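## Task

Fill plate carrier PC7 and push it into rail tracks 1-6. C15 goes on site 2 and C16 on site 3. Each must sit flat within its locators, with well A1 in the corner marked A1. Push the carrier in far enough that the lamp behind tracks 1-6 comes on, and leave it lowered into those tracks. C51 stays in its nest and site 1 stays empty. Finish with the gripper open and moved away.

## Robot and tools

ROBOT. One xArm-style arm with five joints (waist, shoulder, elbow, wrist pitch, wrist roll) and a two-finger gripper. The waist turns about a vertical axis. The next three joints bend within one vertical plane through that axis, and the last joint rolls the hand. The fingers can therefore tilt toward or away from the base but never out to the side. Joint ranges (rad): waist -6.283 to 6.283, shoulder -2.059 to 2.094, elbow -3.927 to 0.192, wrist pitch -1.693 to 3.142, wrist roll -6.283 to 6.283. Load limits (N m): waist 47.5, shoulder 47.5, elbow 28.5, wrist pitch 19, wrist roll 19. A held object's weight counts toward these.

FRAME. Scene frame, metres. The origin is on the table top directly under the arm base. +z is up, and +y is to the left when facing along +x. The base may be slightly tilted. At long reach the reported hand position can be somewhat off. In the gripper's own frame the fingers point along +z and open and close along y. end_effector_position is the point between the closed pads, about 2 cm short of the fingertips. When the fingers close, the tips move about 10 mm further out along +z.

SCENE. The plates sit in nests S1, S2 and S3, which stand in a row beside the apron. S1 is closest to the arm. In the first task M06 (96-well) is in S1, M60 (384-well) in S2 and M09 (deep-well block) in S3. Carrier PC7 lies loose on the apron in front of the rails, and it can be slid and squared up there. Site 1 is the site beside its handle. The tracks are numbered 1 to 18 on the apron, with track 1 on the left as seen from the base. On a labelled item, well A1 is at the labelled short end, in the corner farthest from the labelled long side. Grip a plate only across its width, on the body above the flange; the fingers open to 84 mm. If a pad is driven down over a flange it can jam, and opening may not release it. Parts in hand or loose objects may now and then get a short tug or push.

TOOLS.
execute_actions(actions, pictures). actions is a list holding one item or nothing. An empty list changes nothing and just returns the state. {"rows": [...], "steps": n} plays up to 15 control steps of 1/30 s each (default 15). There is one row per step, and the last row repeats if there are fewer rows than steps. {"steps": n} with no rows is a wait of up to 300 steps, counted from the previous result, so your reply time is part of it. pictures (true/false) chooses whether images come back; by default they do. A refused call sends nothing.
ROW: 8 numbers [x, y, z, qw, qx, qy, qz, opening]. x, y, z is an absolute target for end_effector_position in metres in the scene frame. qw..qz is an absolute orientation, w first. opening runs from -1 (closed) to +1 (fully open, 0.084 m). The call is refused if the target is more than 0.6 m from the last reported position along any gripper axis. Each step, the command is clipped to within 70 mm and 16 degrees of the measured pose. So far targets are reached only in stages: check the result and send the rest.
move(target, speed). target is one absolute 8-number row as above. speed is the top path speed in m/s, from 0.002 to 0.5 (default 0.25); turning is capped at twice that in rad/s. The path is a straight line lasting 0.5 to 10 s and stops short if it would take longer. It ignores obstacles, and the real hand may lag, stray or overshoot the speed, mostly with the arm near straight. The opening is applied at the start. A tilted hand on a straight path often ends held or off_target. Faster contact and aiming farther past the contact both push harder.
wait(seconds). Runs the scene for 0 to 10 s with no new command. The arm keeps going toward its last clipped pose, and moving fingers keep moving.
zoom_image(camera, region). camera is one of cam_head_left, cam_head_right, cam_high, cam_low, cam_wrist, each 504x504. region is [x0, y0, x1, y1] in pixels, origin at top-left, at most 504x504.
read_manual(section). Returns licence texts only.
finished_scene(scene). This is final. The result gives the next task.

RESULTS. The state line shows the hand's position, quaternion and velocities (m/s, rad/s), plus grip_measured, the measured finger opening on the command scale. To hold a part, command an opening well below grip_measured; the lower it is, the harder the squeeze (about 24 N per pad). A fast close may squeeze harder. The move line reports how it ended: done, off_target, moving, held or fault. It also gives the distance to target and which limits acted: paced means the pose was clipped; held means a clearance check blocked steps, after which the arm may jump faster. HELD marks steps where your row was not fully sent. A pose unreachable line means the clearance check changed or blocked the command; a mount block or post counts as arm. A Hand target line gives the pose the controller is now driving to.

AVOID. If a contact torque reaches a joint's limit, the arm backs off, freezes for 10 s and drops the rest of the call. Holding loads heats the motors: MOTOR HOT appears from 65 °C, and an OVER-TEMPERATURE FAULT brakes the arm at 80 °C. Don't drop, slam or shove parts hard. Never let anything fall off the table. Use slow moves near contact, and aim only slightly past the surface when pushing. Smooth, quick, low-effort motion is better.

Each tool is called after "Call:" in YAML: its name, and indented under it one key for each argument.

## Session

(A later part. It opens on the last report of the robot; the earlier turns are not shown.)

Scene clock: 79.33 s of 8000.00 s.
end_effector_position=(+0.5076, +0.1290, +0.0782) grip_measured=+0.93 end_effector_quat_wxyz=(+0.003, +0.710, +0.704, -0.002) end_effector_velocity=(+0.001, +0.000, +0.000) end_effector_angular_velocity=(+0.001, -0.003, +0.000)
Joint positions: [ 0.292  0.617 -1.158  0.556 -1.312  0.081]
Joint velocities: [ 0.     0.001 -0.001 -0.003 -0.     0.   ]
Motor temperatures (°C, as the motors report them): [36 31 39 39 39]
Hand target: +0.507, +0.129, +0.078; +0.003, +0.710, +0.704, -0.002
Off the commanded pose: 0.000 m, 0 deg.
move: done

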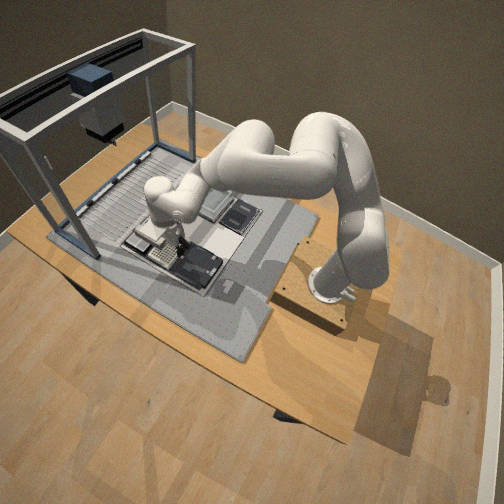

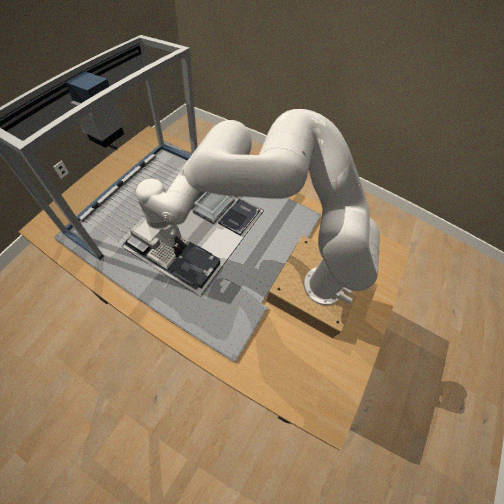

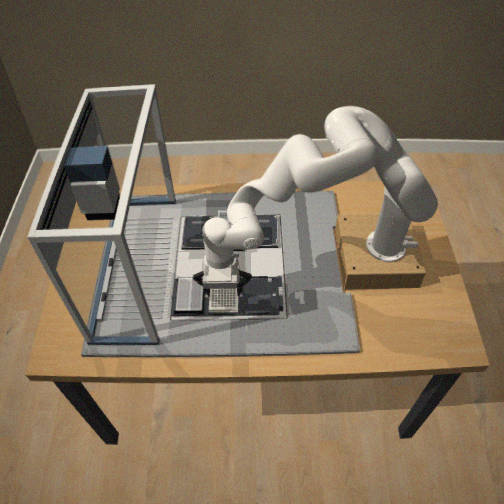

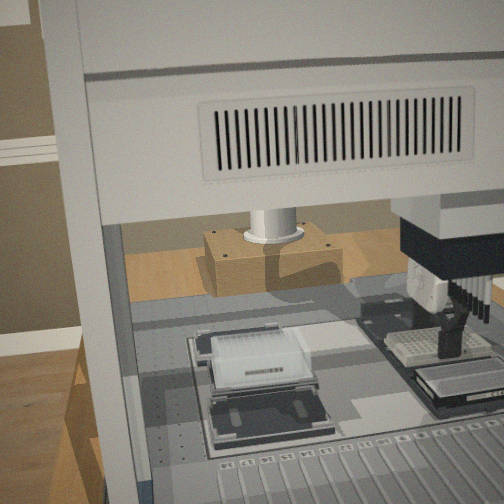

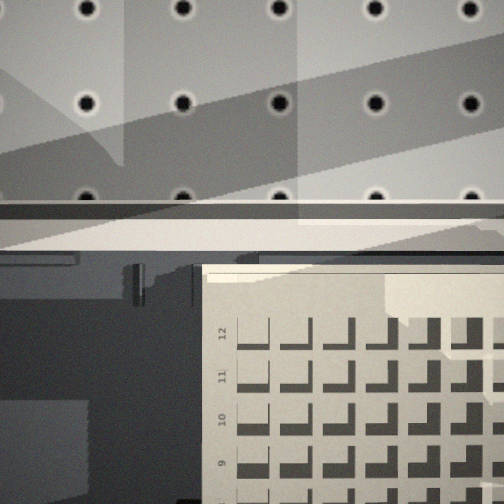

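Call:
move:
  target: [0.5078,0.1284,0.0712,0,0.7105,0.7037,0,0.25]
  speed: 0.01

Call:
execute_actions:
  actions:
    - {"rows":[[0.5078,0.1284,0.0715,0,0.7105,0.7037,0,1]]}
  pictures: false

Call:
move:
  target: [0.5078,0.1284,0.095,0,0.7105,0.7037,0,1]
  speed: 0.03

Call:
move:
  target: [0.515,0.04,0.095,0,0.708,0.706,0,1]
  speed: 0.15

Call:
move:
  target: [0.515,0.04,0.0575,0,0.708,0.706,0,1]
  speed: 0.05

Call:
move:
  target: [0.515,0.0507,0.0575,0,0.708,0.706,0,1]
  speed: 0.015

Call:
move:
  target: [0.515,0.035,0.11,0,0.708,0.706,0,1]
  speed: 0.1

Call:
move:
  target: [0.5,0.105,0.33,0,1,0,0,1]
  speed: 0.4

Scene clock: 86.87 s of 8000.00 s.
end_effector_position=(+0.5078, +0.1284, +0.0713) grip_measured=+0.93 end_effector_quat_wxyz=(+0.003, +0.710, +0.704, -0.002) end_effector_velocity=(+0.001, +0.000, +0.000) end_effector_angular_velocity=(+0.001, -0.005, +0.001)
Joint positions: [ 0.29   0.635 -1.162  0.543 -1.313  0.081]
Joint velocities: [ 0.     0.001 -0.001 -0.004 -0.001 -0.   ]
Motor temperatures (°C, as the motors report them): [36 31 38 39 39]
Hand target: +0.508, +0.128, +0.071; +0.003, +0.710, +0.704, -0.002
Off the commanded pose: 0.000 m, 0 deg.
After step 90, 3.63 s passed at rest.
move: done

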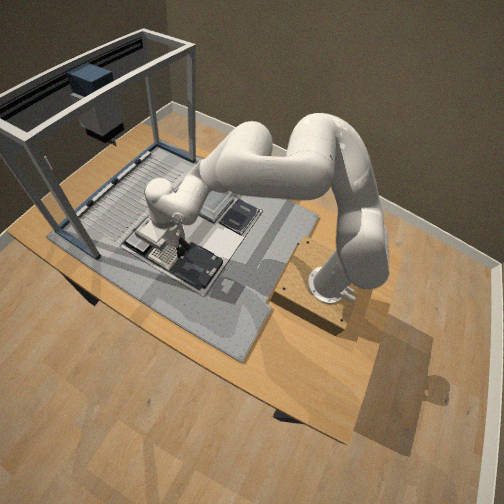

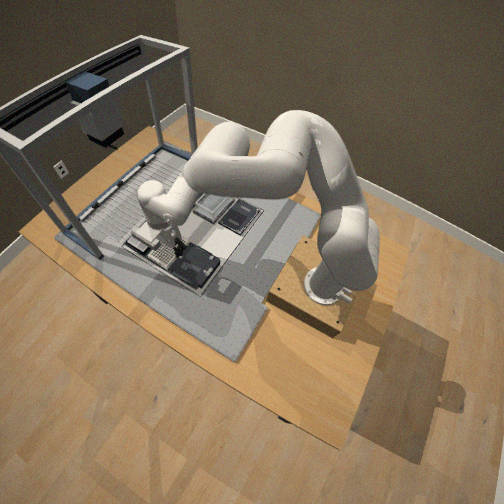

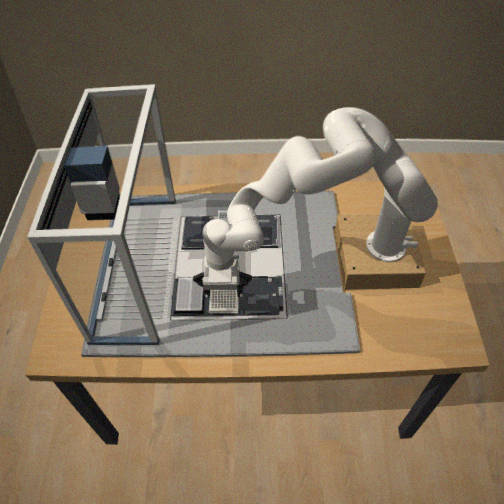

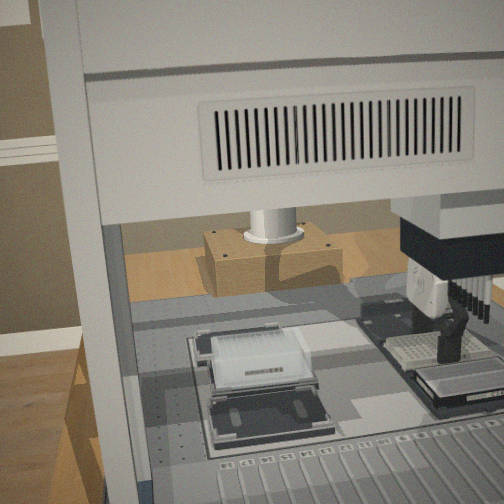

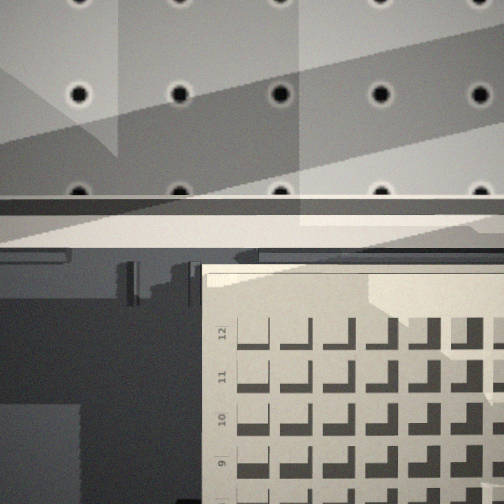

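Scene clock: 87.37 s of 8000.00 s.
end_effector_position=(+0.5078, +0.1284, +0.0715) grip_measured=+1.00 end_effector_quat_wxyz=(+0.003, +0.710, +0.704, -0.002) end_effector_velocity=(+0.000, +0.000, +0.000) end_effector_angular_velocity=(+0.000, -0.001, +0.000)
Joint positions: [ 0.29   0.634 -1.162  0.544 -1.313  0.084]
Joint velocities: [-0.     0.    -0.    -0.001 -0.     0.   ]
Motor temperatures (°C, as the motors report them): [36 31 38 39 39]
Hand target: +0.508, +0.128, +0.071; +0.003, +0.710, +0.704, -0.002
Off the commanded pose: 0.000 m, 0 deg.
Steps of this call (steps 1 to 15: all 15 steps of this action). Readings (end_effector_position):
1: (+0.5078, +0.1284, +0.0713)
2: (+0.5078, +0.1284, +0.0713)
4: (+0.5078, +0.1284, +0.0714)
8: (+0.5079, +0.1284, +0.0716)
15: the state above

Scene clock: 88.67 s of 8000.00 s.
end_effector_position=(+0.5077, +0.1284, +0.0948) grip_measured=+1.00 end_effector_quat_wxyz=(+0.003, +0.710, +0.704, -0.002) end_effector_velocity=(-0.002, -0.000, -0.001) end_effector_angular_velocity=(-0.001, +0.005, -0.000)
Joint positions: [ 0.29   0.578 -1.153  0.591 -1.313  0.084]
Joint velocities: [-0.    -0.001  0.002  0.003  0.    -0.   ]
Motor temperatures (°C, as the motors report them): [36 31 38 39 39]
Hand target: +0.508, +0.128, +0.095; +0.003, +0.710, +0.704, -0.002
Off the commanded pose: 0.000 m, 0 deg.
move: done

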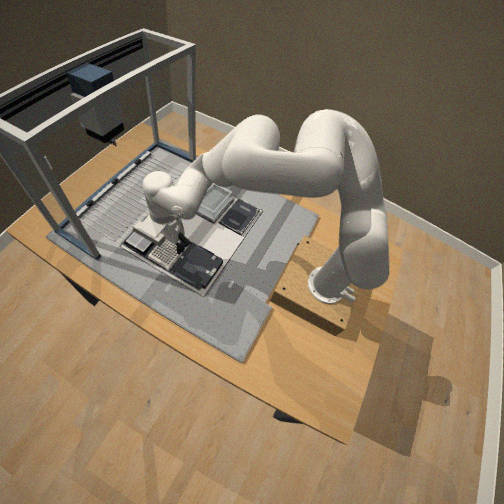

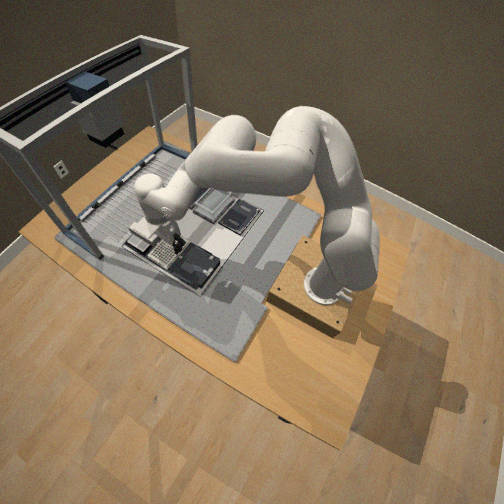

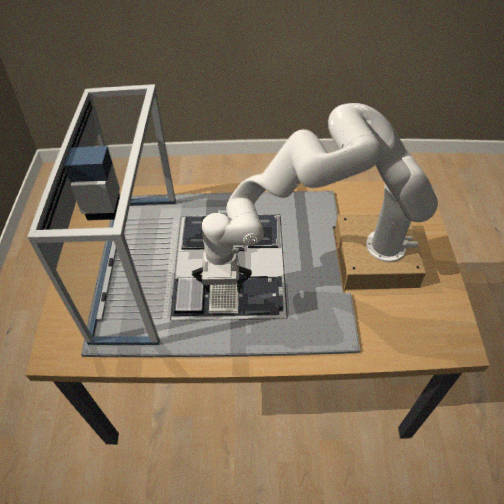

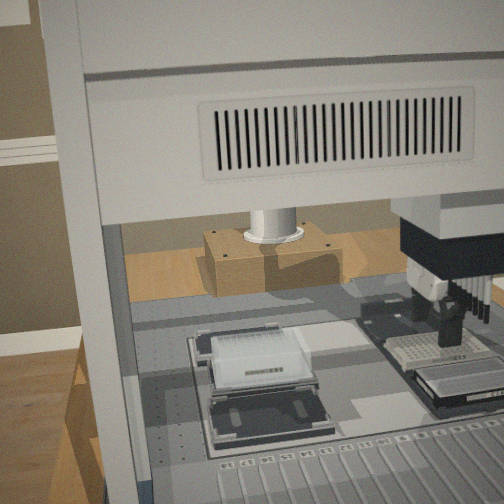

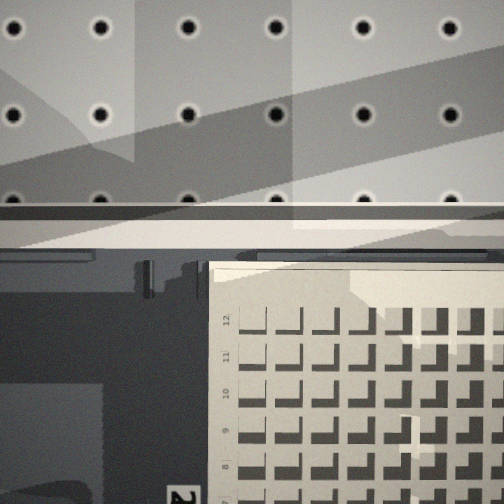

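Scene clock: 89.67 s of 8000.00 s.
end_effector_position=(+0.5148, +0.0406, +0.0950) grip_measured=+1.00 end_effector_quat_wxyz=(+0.002, +0.708, +0.706, -0.001) end_effector_velocity=(+0.000, -0.002, -0.000) end_effector_angular_velocity=(+0.000, -0.000, +0.001)
Joint positions: [ 0.121  0.56  -1.121  0.578 -1.49   0.084]
Joint velocities: [-0.003  0.    -0.001 -0.    -0.005  0.   ]
Motor temperatures (°C, as the motors report them): [36 31 38 39 39]
Hand target: +0.515, +0.040, +0.095; +0.002, +0.708, +0.706, -0.001
Off the commanded pose: 0.001 m, 0 deg.
move: done

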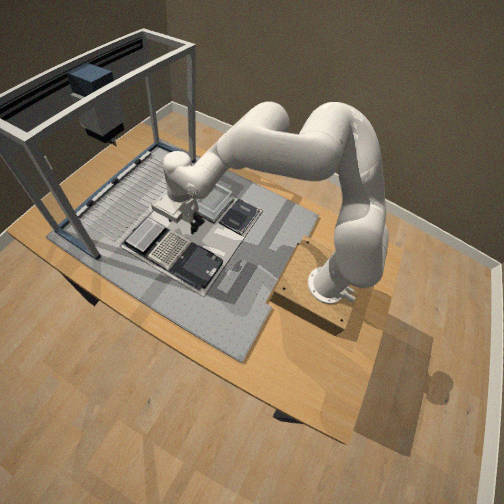

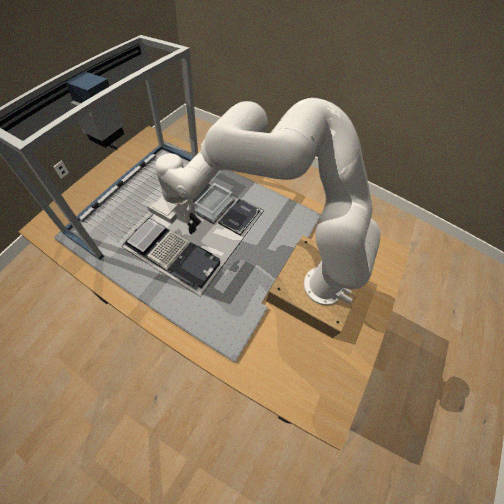

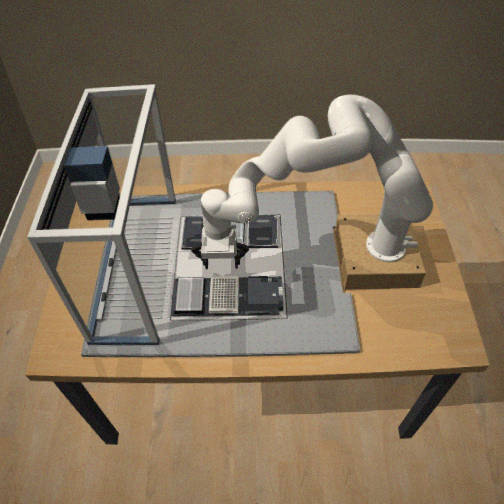

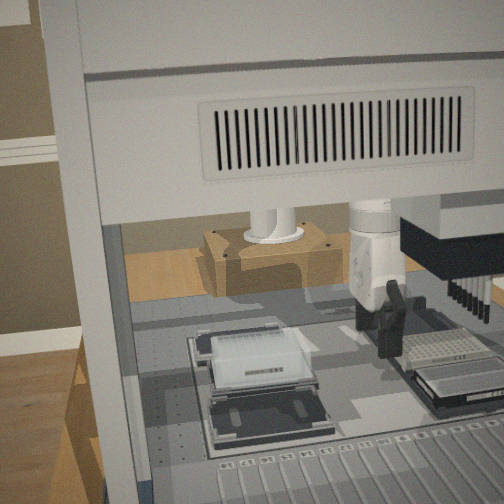

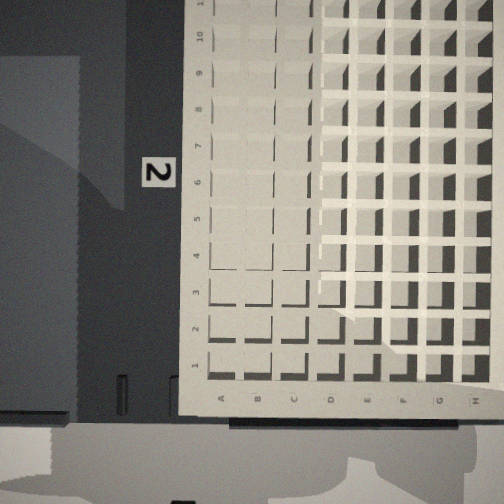

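Scene clock: 90.77 s of 8000.00 s.
end_effector_position=(+0.5152, +0.0400, +0.0578) grip_measured=+1.00 end_effector_quat_wxyz=(+0.002, +0.708, +0.706, -0.001) end_effector_velocity=(+0.001, +0.000, +0.000) end_effector_angular_velocity=(+0.000, -0.003, +0.000)
Joint positions: [ 0.12   0.654 -1.14   0.502 -1.49   0.084]
Joint velocities: [ 0.     0.002 -0.002 -0.002 -0.     0.   ]
Motor temperatures (°C, as the motors report them): [36 31 38 39 39]
Hand target: +0.515, +0.040, +0.058; +0.002, +0.708, +0.706, -0.001
Off the commanded pose: 0.000 m, 0 deg.
move: done

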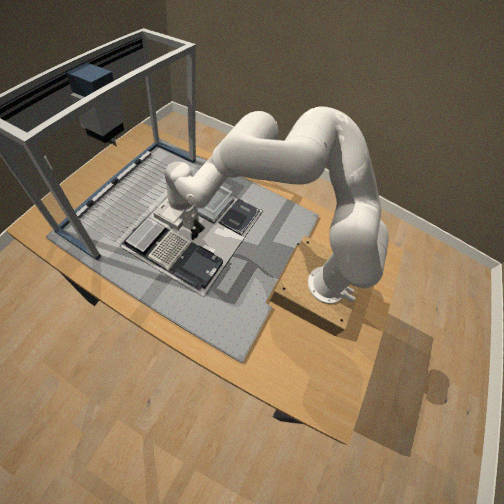

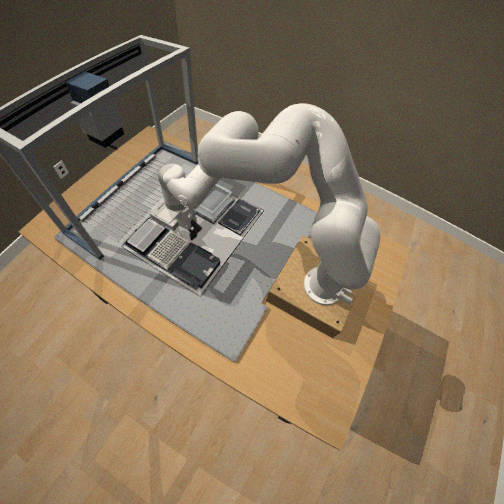

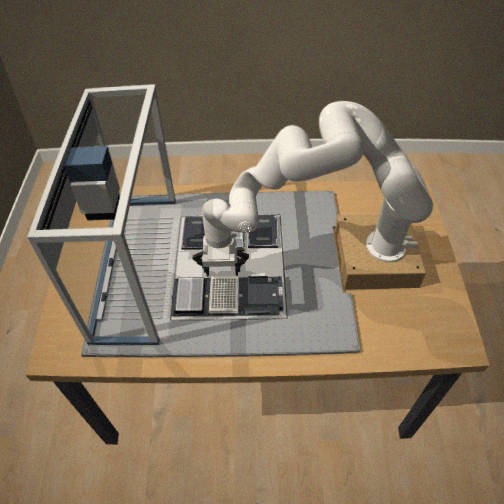

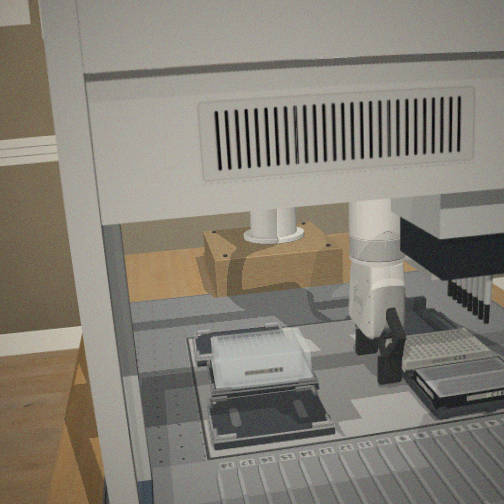

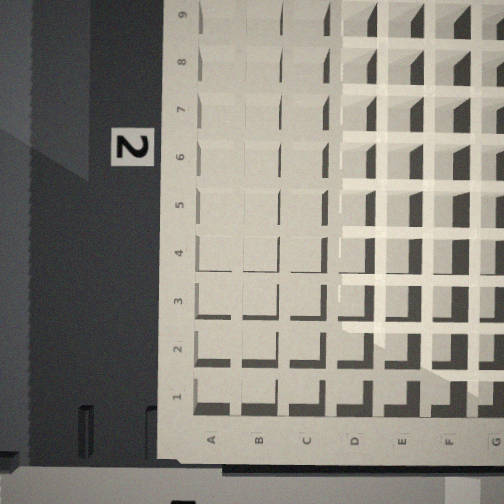

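Scene clock: 91.77 s of 8000.00 s.
end_effector_position=(+0.5151, +0.0505, +0.0575) grip_measured=+1.00 end_effector_quat_wxyz=(+0.002, +0.708, +0.706, -0.001) end_effector_velocity=(+0.000, +0.001, +0.000) end_effector_angular_velocity=(+0.000, -0.001, +0.001)
Joint positions: [ 0.14   0.656 -1.144  0.504 -1.47   0.084]
Joint velocities: [ 0.002  0.    -0.    -0.     0.001  0.   ]
Motor temperatures (°C, as the motors report them): [36 31 38 39 39]
Hand target: +0.515, +0.051, +0.058; +0.002, +0.708, +0.706, -0.001
Off the commanded pose: 0.000 m, 0 deg.
move: done

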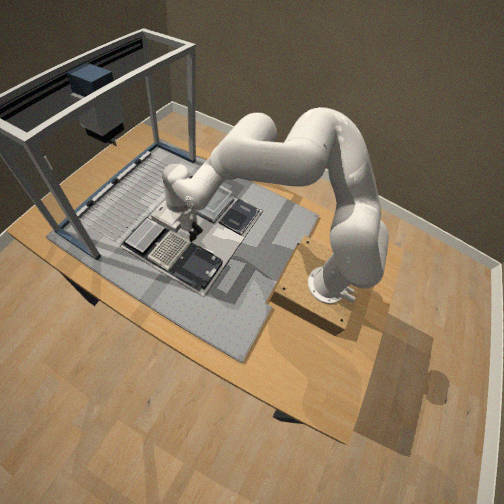

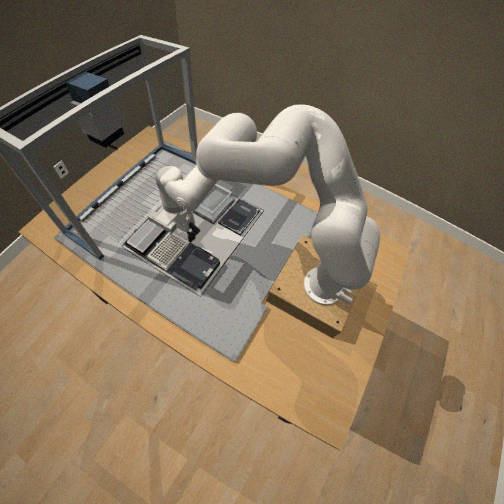

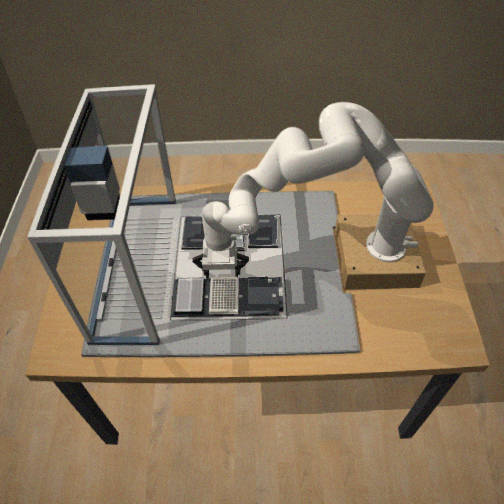

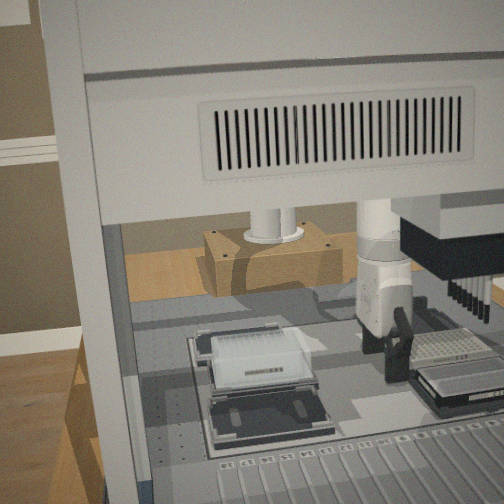

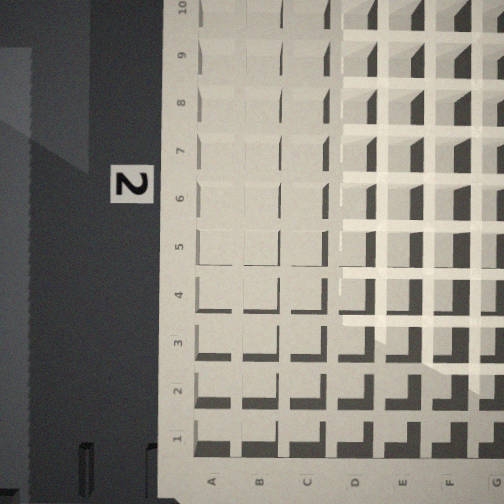

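Scene clock: 92.70 s of 8000.00 s.
end_effector_position=(+0.5146, +0.0351, +0.1095) grip_measured=+1.00 end_effector_quat_wxyz=(+0.001, +0.708, +0.706, -0.002) end_effector_velocity=(+0.000, -0.000, +0.001) end_effector_angular_velocity=(+0.000, -0.002, +0.000)
Joint positions: [ 0.11   0.525 -1.117  0.61  -1.5    0.084]
Joint velocities: [-0.001 -0.003  0.001  0.001 -0.001  0.   ]
Motor temperatures (°C, as the motors report them): [36 31 38 39 39]
Hand target: +0.515, +0.035, +0.110; +0.001, +0.708, +0.706, -0.001
Off the commanded pose: 0.001 m, 0 deg.
move: done

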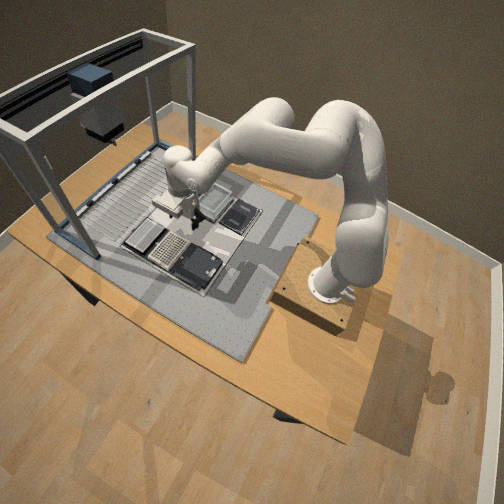

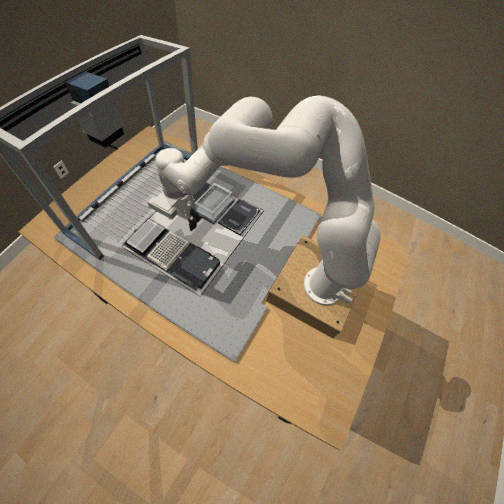

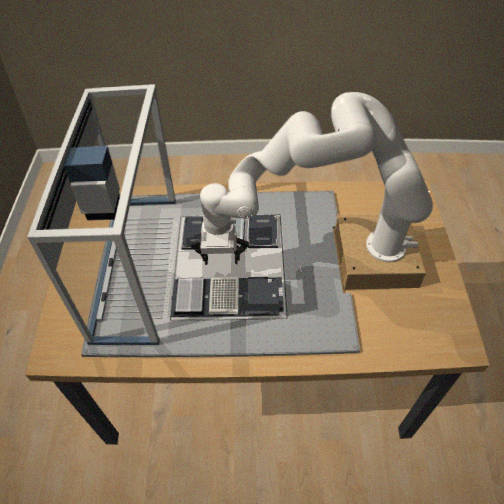

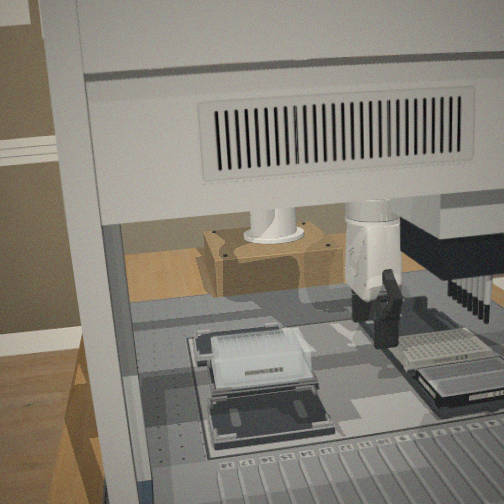

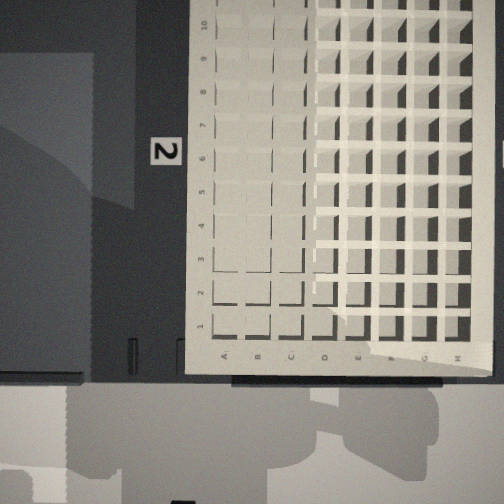

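Scene clock: 95.20 s of 8000.00 s.
end_effector_position=(+0.5001, +0.1048, +0.3295) grip_measured=+1.00 end_effector_quat_wxyz=(+0.003, +1.000, +0.000, +0.000) end_effector_velocity=(+0.001, +0.001, +0.003) end_effector_angular_velocity=(+0.001, -0.005, -0.005)
Joint positions: [ 0.246  0.164 -1.303  1.155  0.204  0.084]
Joint velocities: [ 0.001 -0.002 -0.007  0.004  0.006 -0.   ]
Motor temperatures (°C, as the motors report them): [36 31 38 39 39]
Hand target: +0.500, +0.105, +0.330; +0.003, +1.000, +0.000, +0.001
Off the commanded pose: 0.001 m, 0 deg.
move: done

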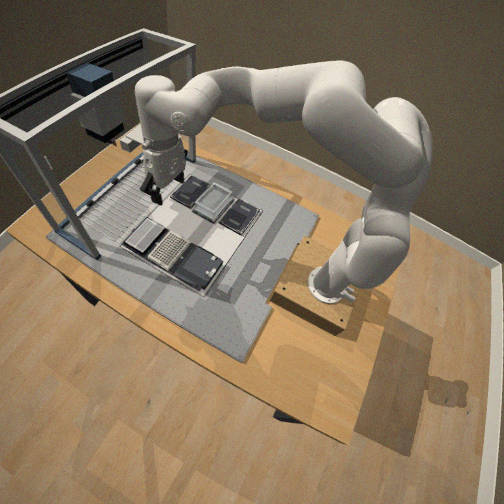

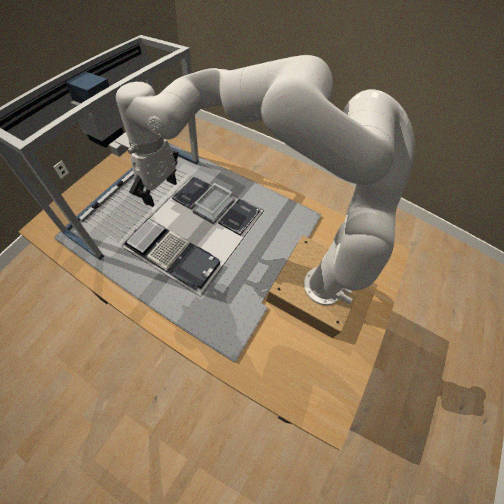

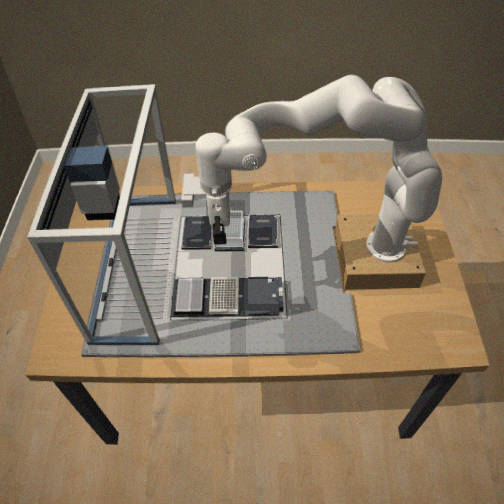

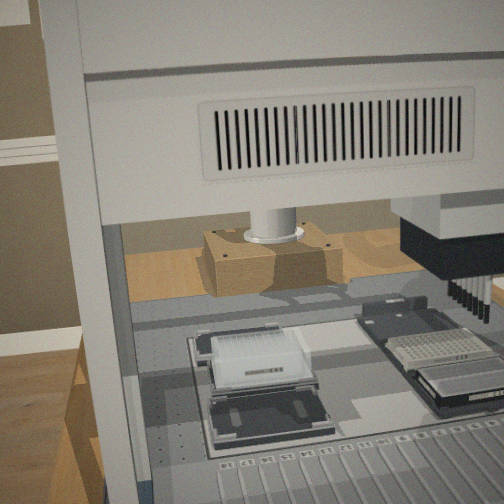

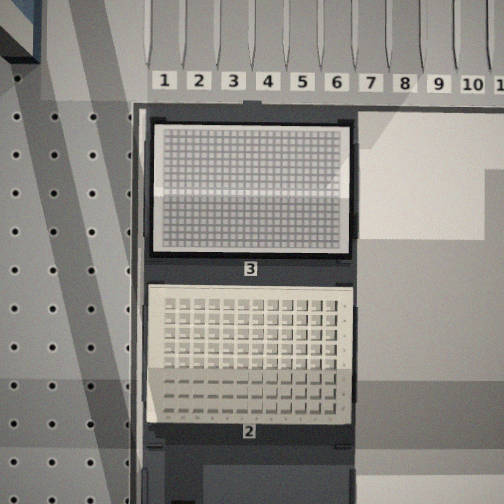

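Within about 1 mm. Push, drifting slightly +y.

Call:
move:
  target: [0.29,0.132,0.13,0,1,-0.002,0,0.8]
  speed: 0.3

Call:
move:
  target: [0.295,0.132,0.068,0,1,-0.002,0,0.8]
  speed: 0.1

Call:
move:
  target: [0.39,0.1325,0.068,0,1,-0.002,0,0.8]
  speed: 0.025

Call:
zoom_image:
  camera: "cam_high"
  region: [90,240,230,340]

Scene clock: 100.17 s of 8000.00 s.
end_effector_position=(+0.2905, +0.1323, +0.1306) grip_measured=+0.80 end_effector_quat_wxyz=(+0.004, +1.000, -0.002, +0.002) end_effector_velocity=(-0.003, -0.001, -0.003) end_effector_angular_velocity=(-0.001, +0.003, +0.000)
Joint positions: [ 0.469 -0.048 -0.36   0.422  0.431  0.077]
Joint velocities: [ 0.002  0.004  0.008 -0.009  0.002 -0.   ]
Motor temperatures (°C, as the motors report them): [36 31 39 39 39]
Hand target: +0.290, +0.132, +0.130; +0.004, +1.000, -0.002, +0.002
Off the commanded pose: 0.001 m, 1 deg.
After step 90, 0.43 s passed at rest.
move: done

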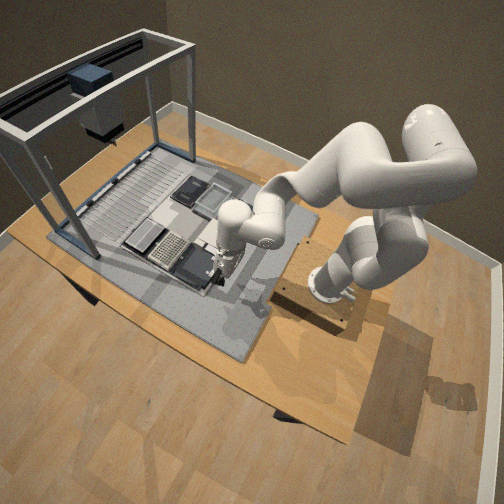

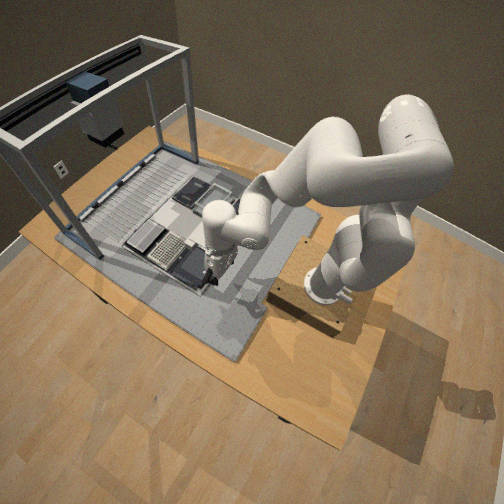

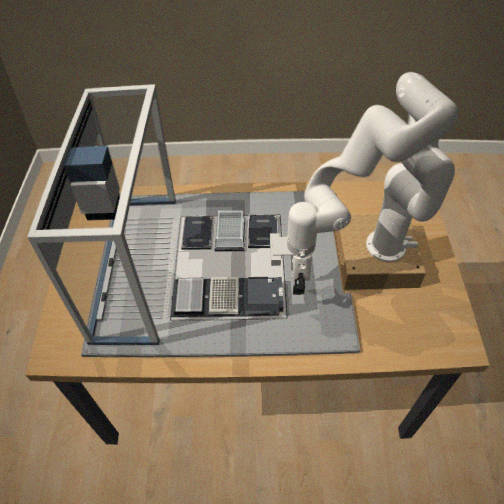

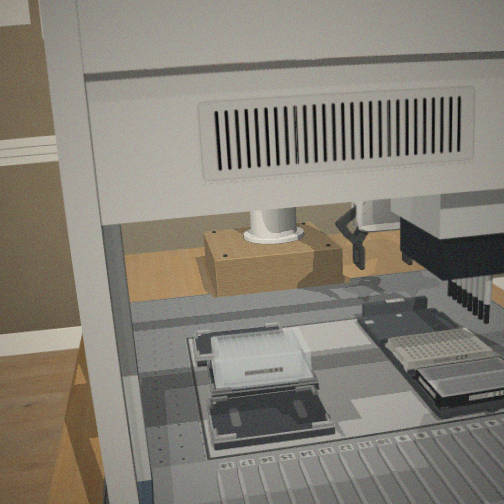

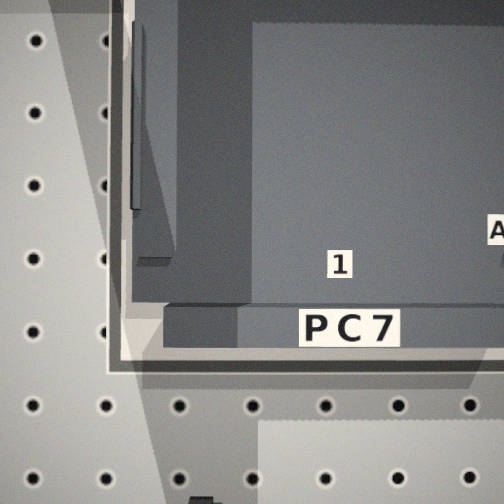

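Scene clock: 101.27 s of 8000.00 s.
end_effector_position=(+0.2951, +0.1321, +0.0683) grip_measured=+0.80 end_effector_quat_wxyz=(+0.004, +1.000, -0.002, +0.002) end_effector_velocity=(-0.000, -0.000, -0.001) end_effector_angular_velocity=(-0.000, +0.000, +0.000)
Joint positions: [ 0.464  0.226 -0.396  0.184  0.426  0.077]
Joint velocities: [-0.     0.005 -0.001 -0.004 -0.    -0.   ]
Motor temperatures (°C, as the motors report them): [36 31 39 39 39]
Hand target: +0.295, +0.132, +0.068; +0.004, +1.000, -0.002, +0.002
Off the commanded pose: 0.000 m, 1 deg.
move: done

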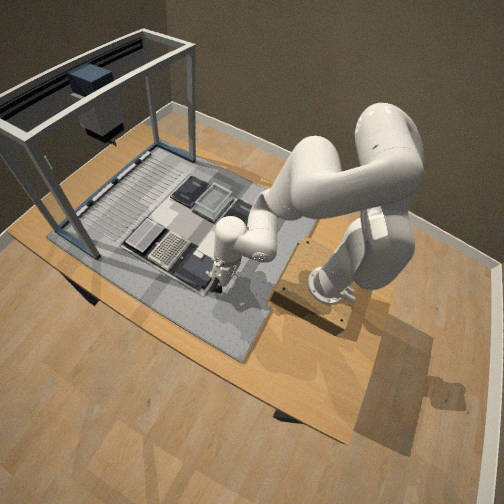

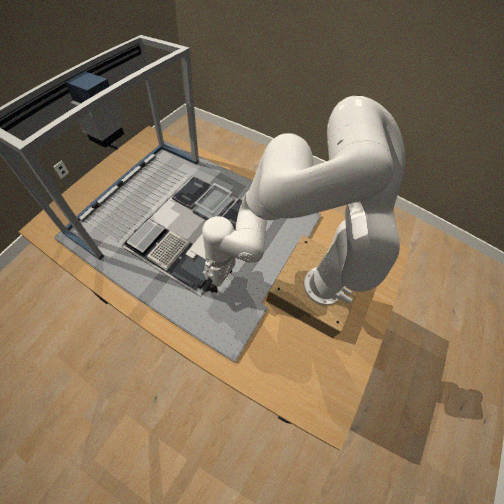

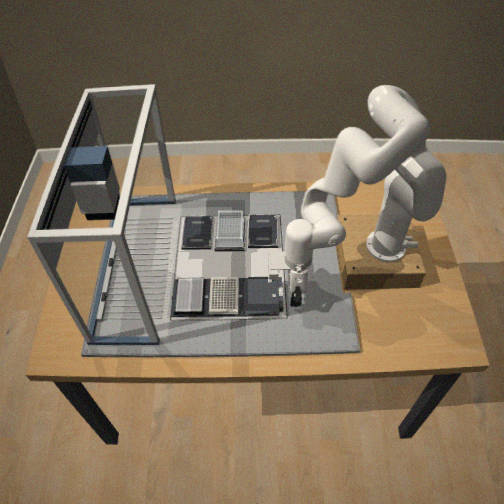

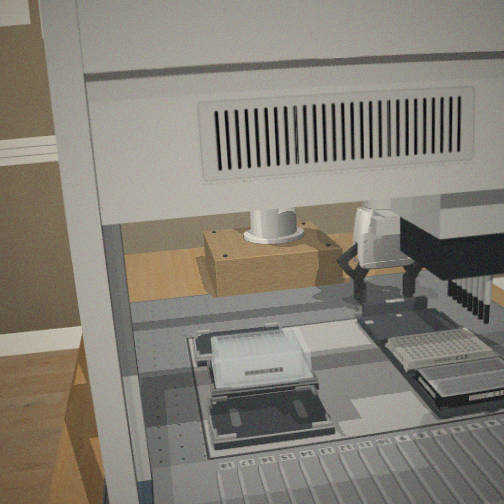

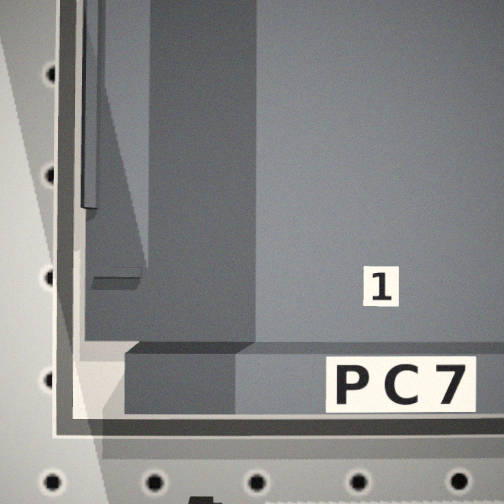

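Scene clock: 105.37 s of 8000.00 s.
end_effector_position=(+0.3899, +0.1324, +0.0680) grip_measured=+0.80 end_effector_quat_wxyz=(+0.004, +1.000, -0.002, +0.001) end_effector_velocity=(-0.000, -0.000, -0.001) end_effector_angular_velocity=(-0.001, +0.003, +0.001)
Joint positions: [ 0.371  0.4   -0.712  0.327  0.332  0.077]
Joint velocities: [-0.     0.002 -0.002  0.003 -0.001  0.   ]
Motor temperatures (°C, as the motors report them): [36 31 38 39 39]
Hand target: +0.390, +0.132, +0.068; +0.004, +1.000, -0.002, +0.001
Off the commanded pose: 0.000 m, 0 deg.
move: done

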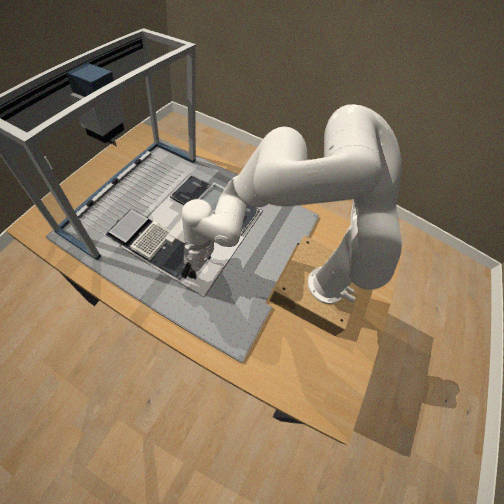

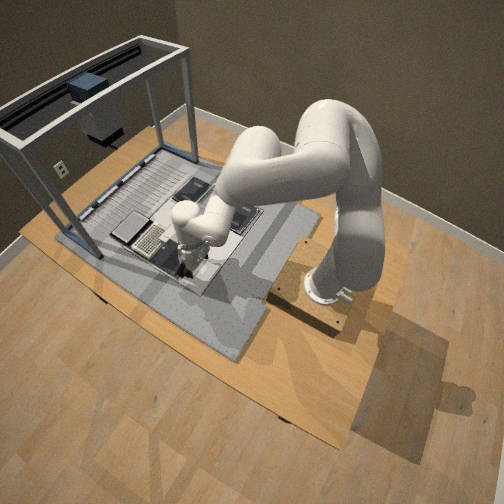

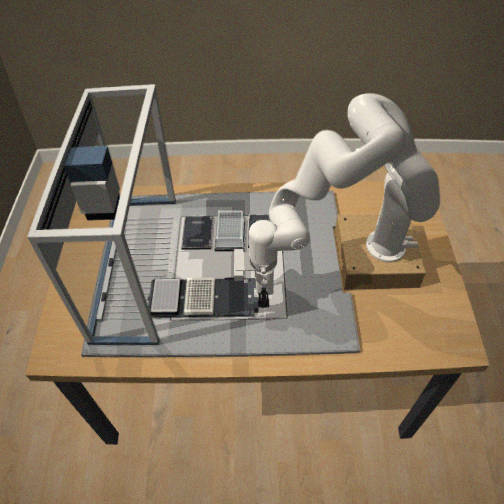

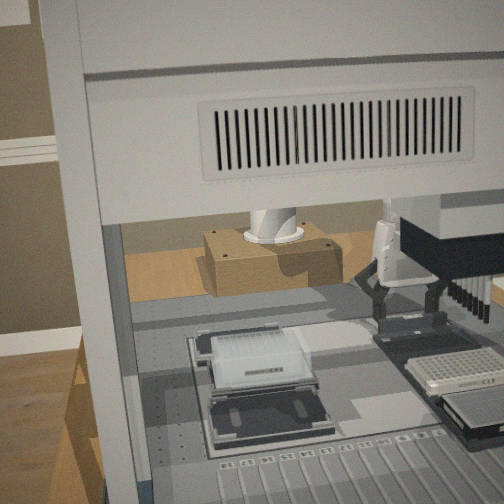

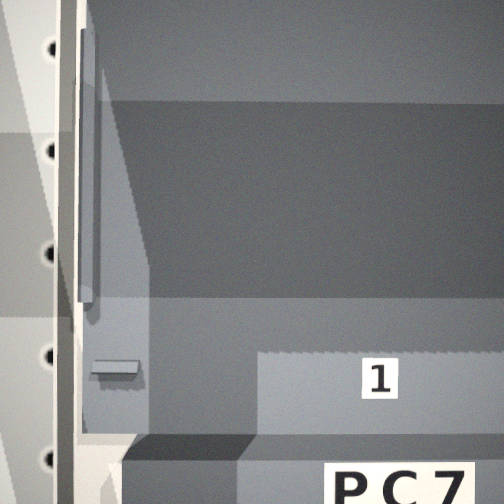

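Region (90, 240, 230, 340) of cam_high's 504x504 image, scaled by 3.600, with more detail than that image has; it fills the top 360 rows of this view, and the rest is white.

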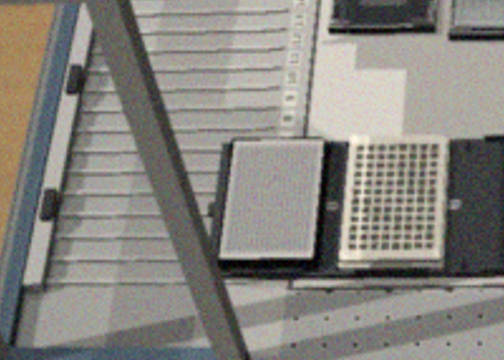

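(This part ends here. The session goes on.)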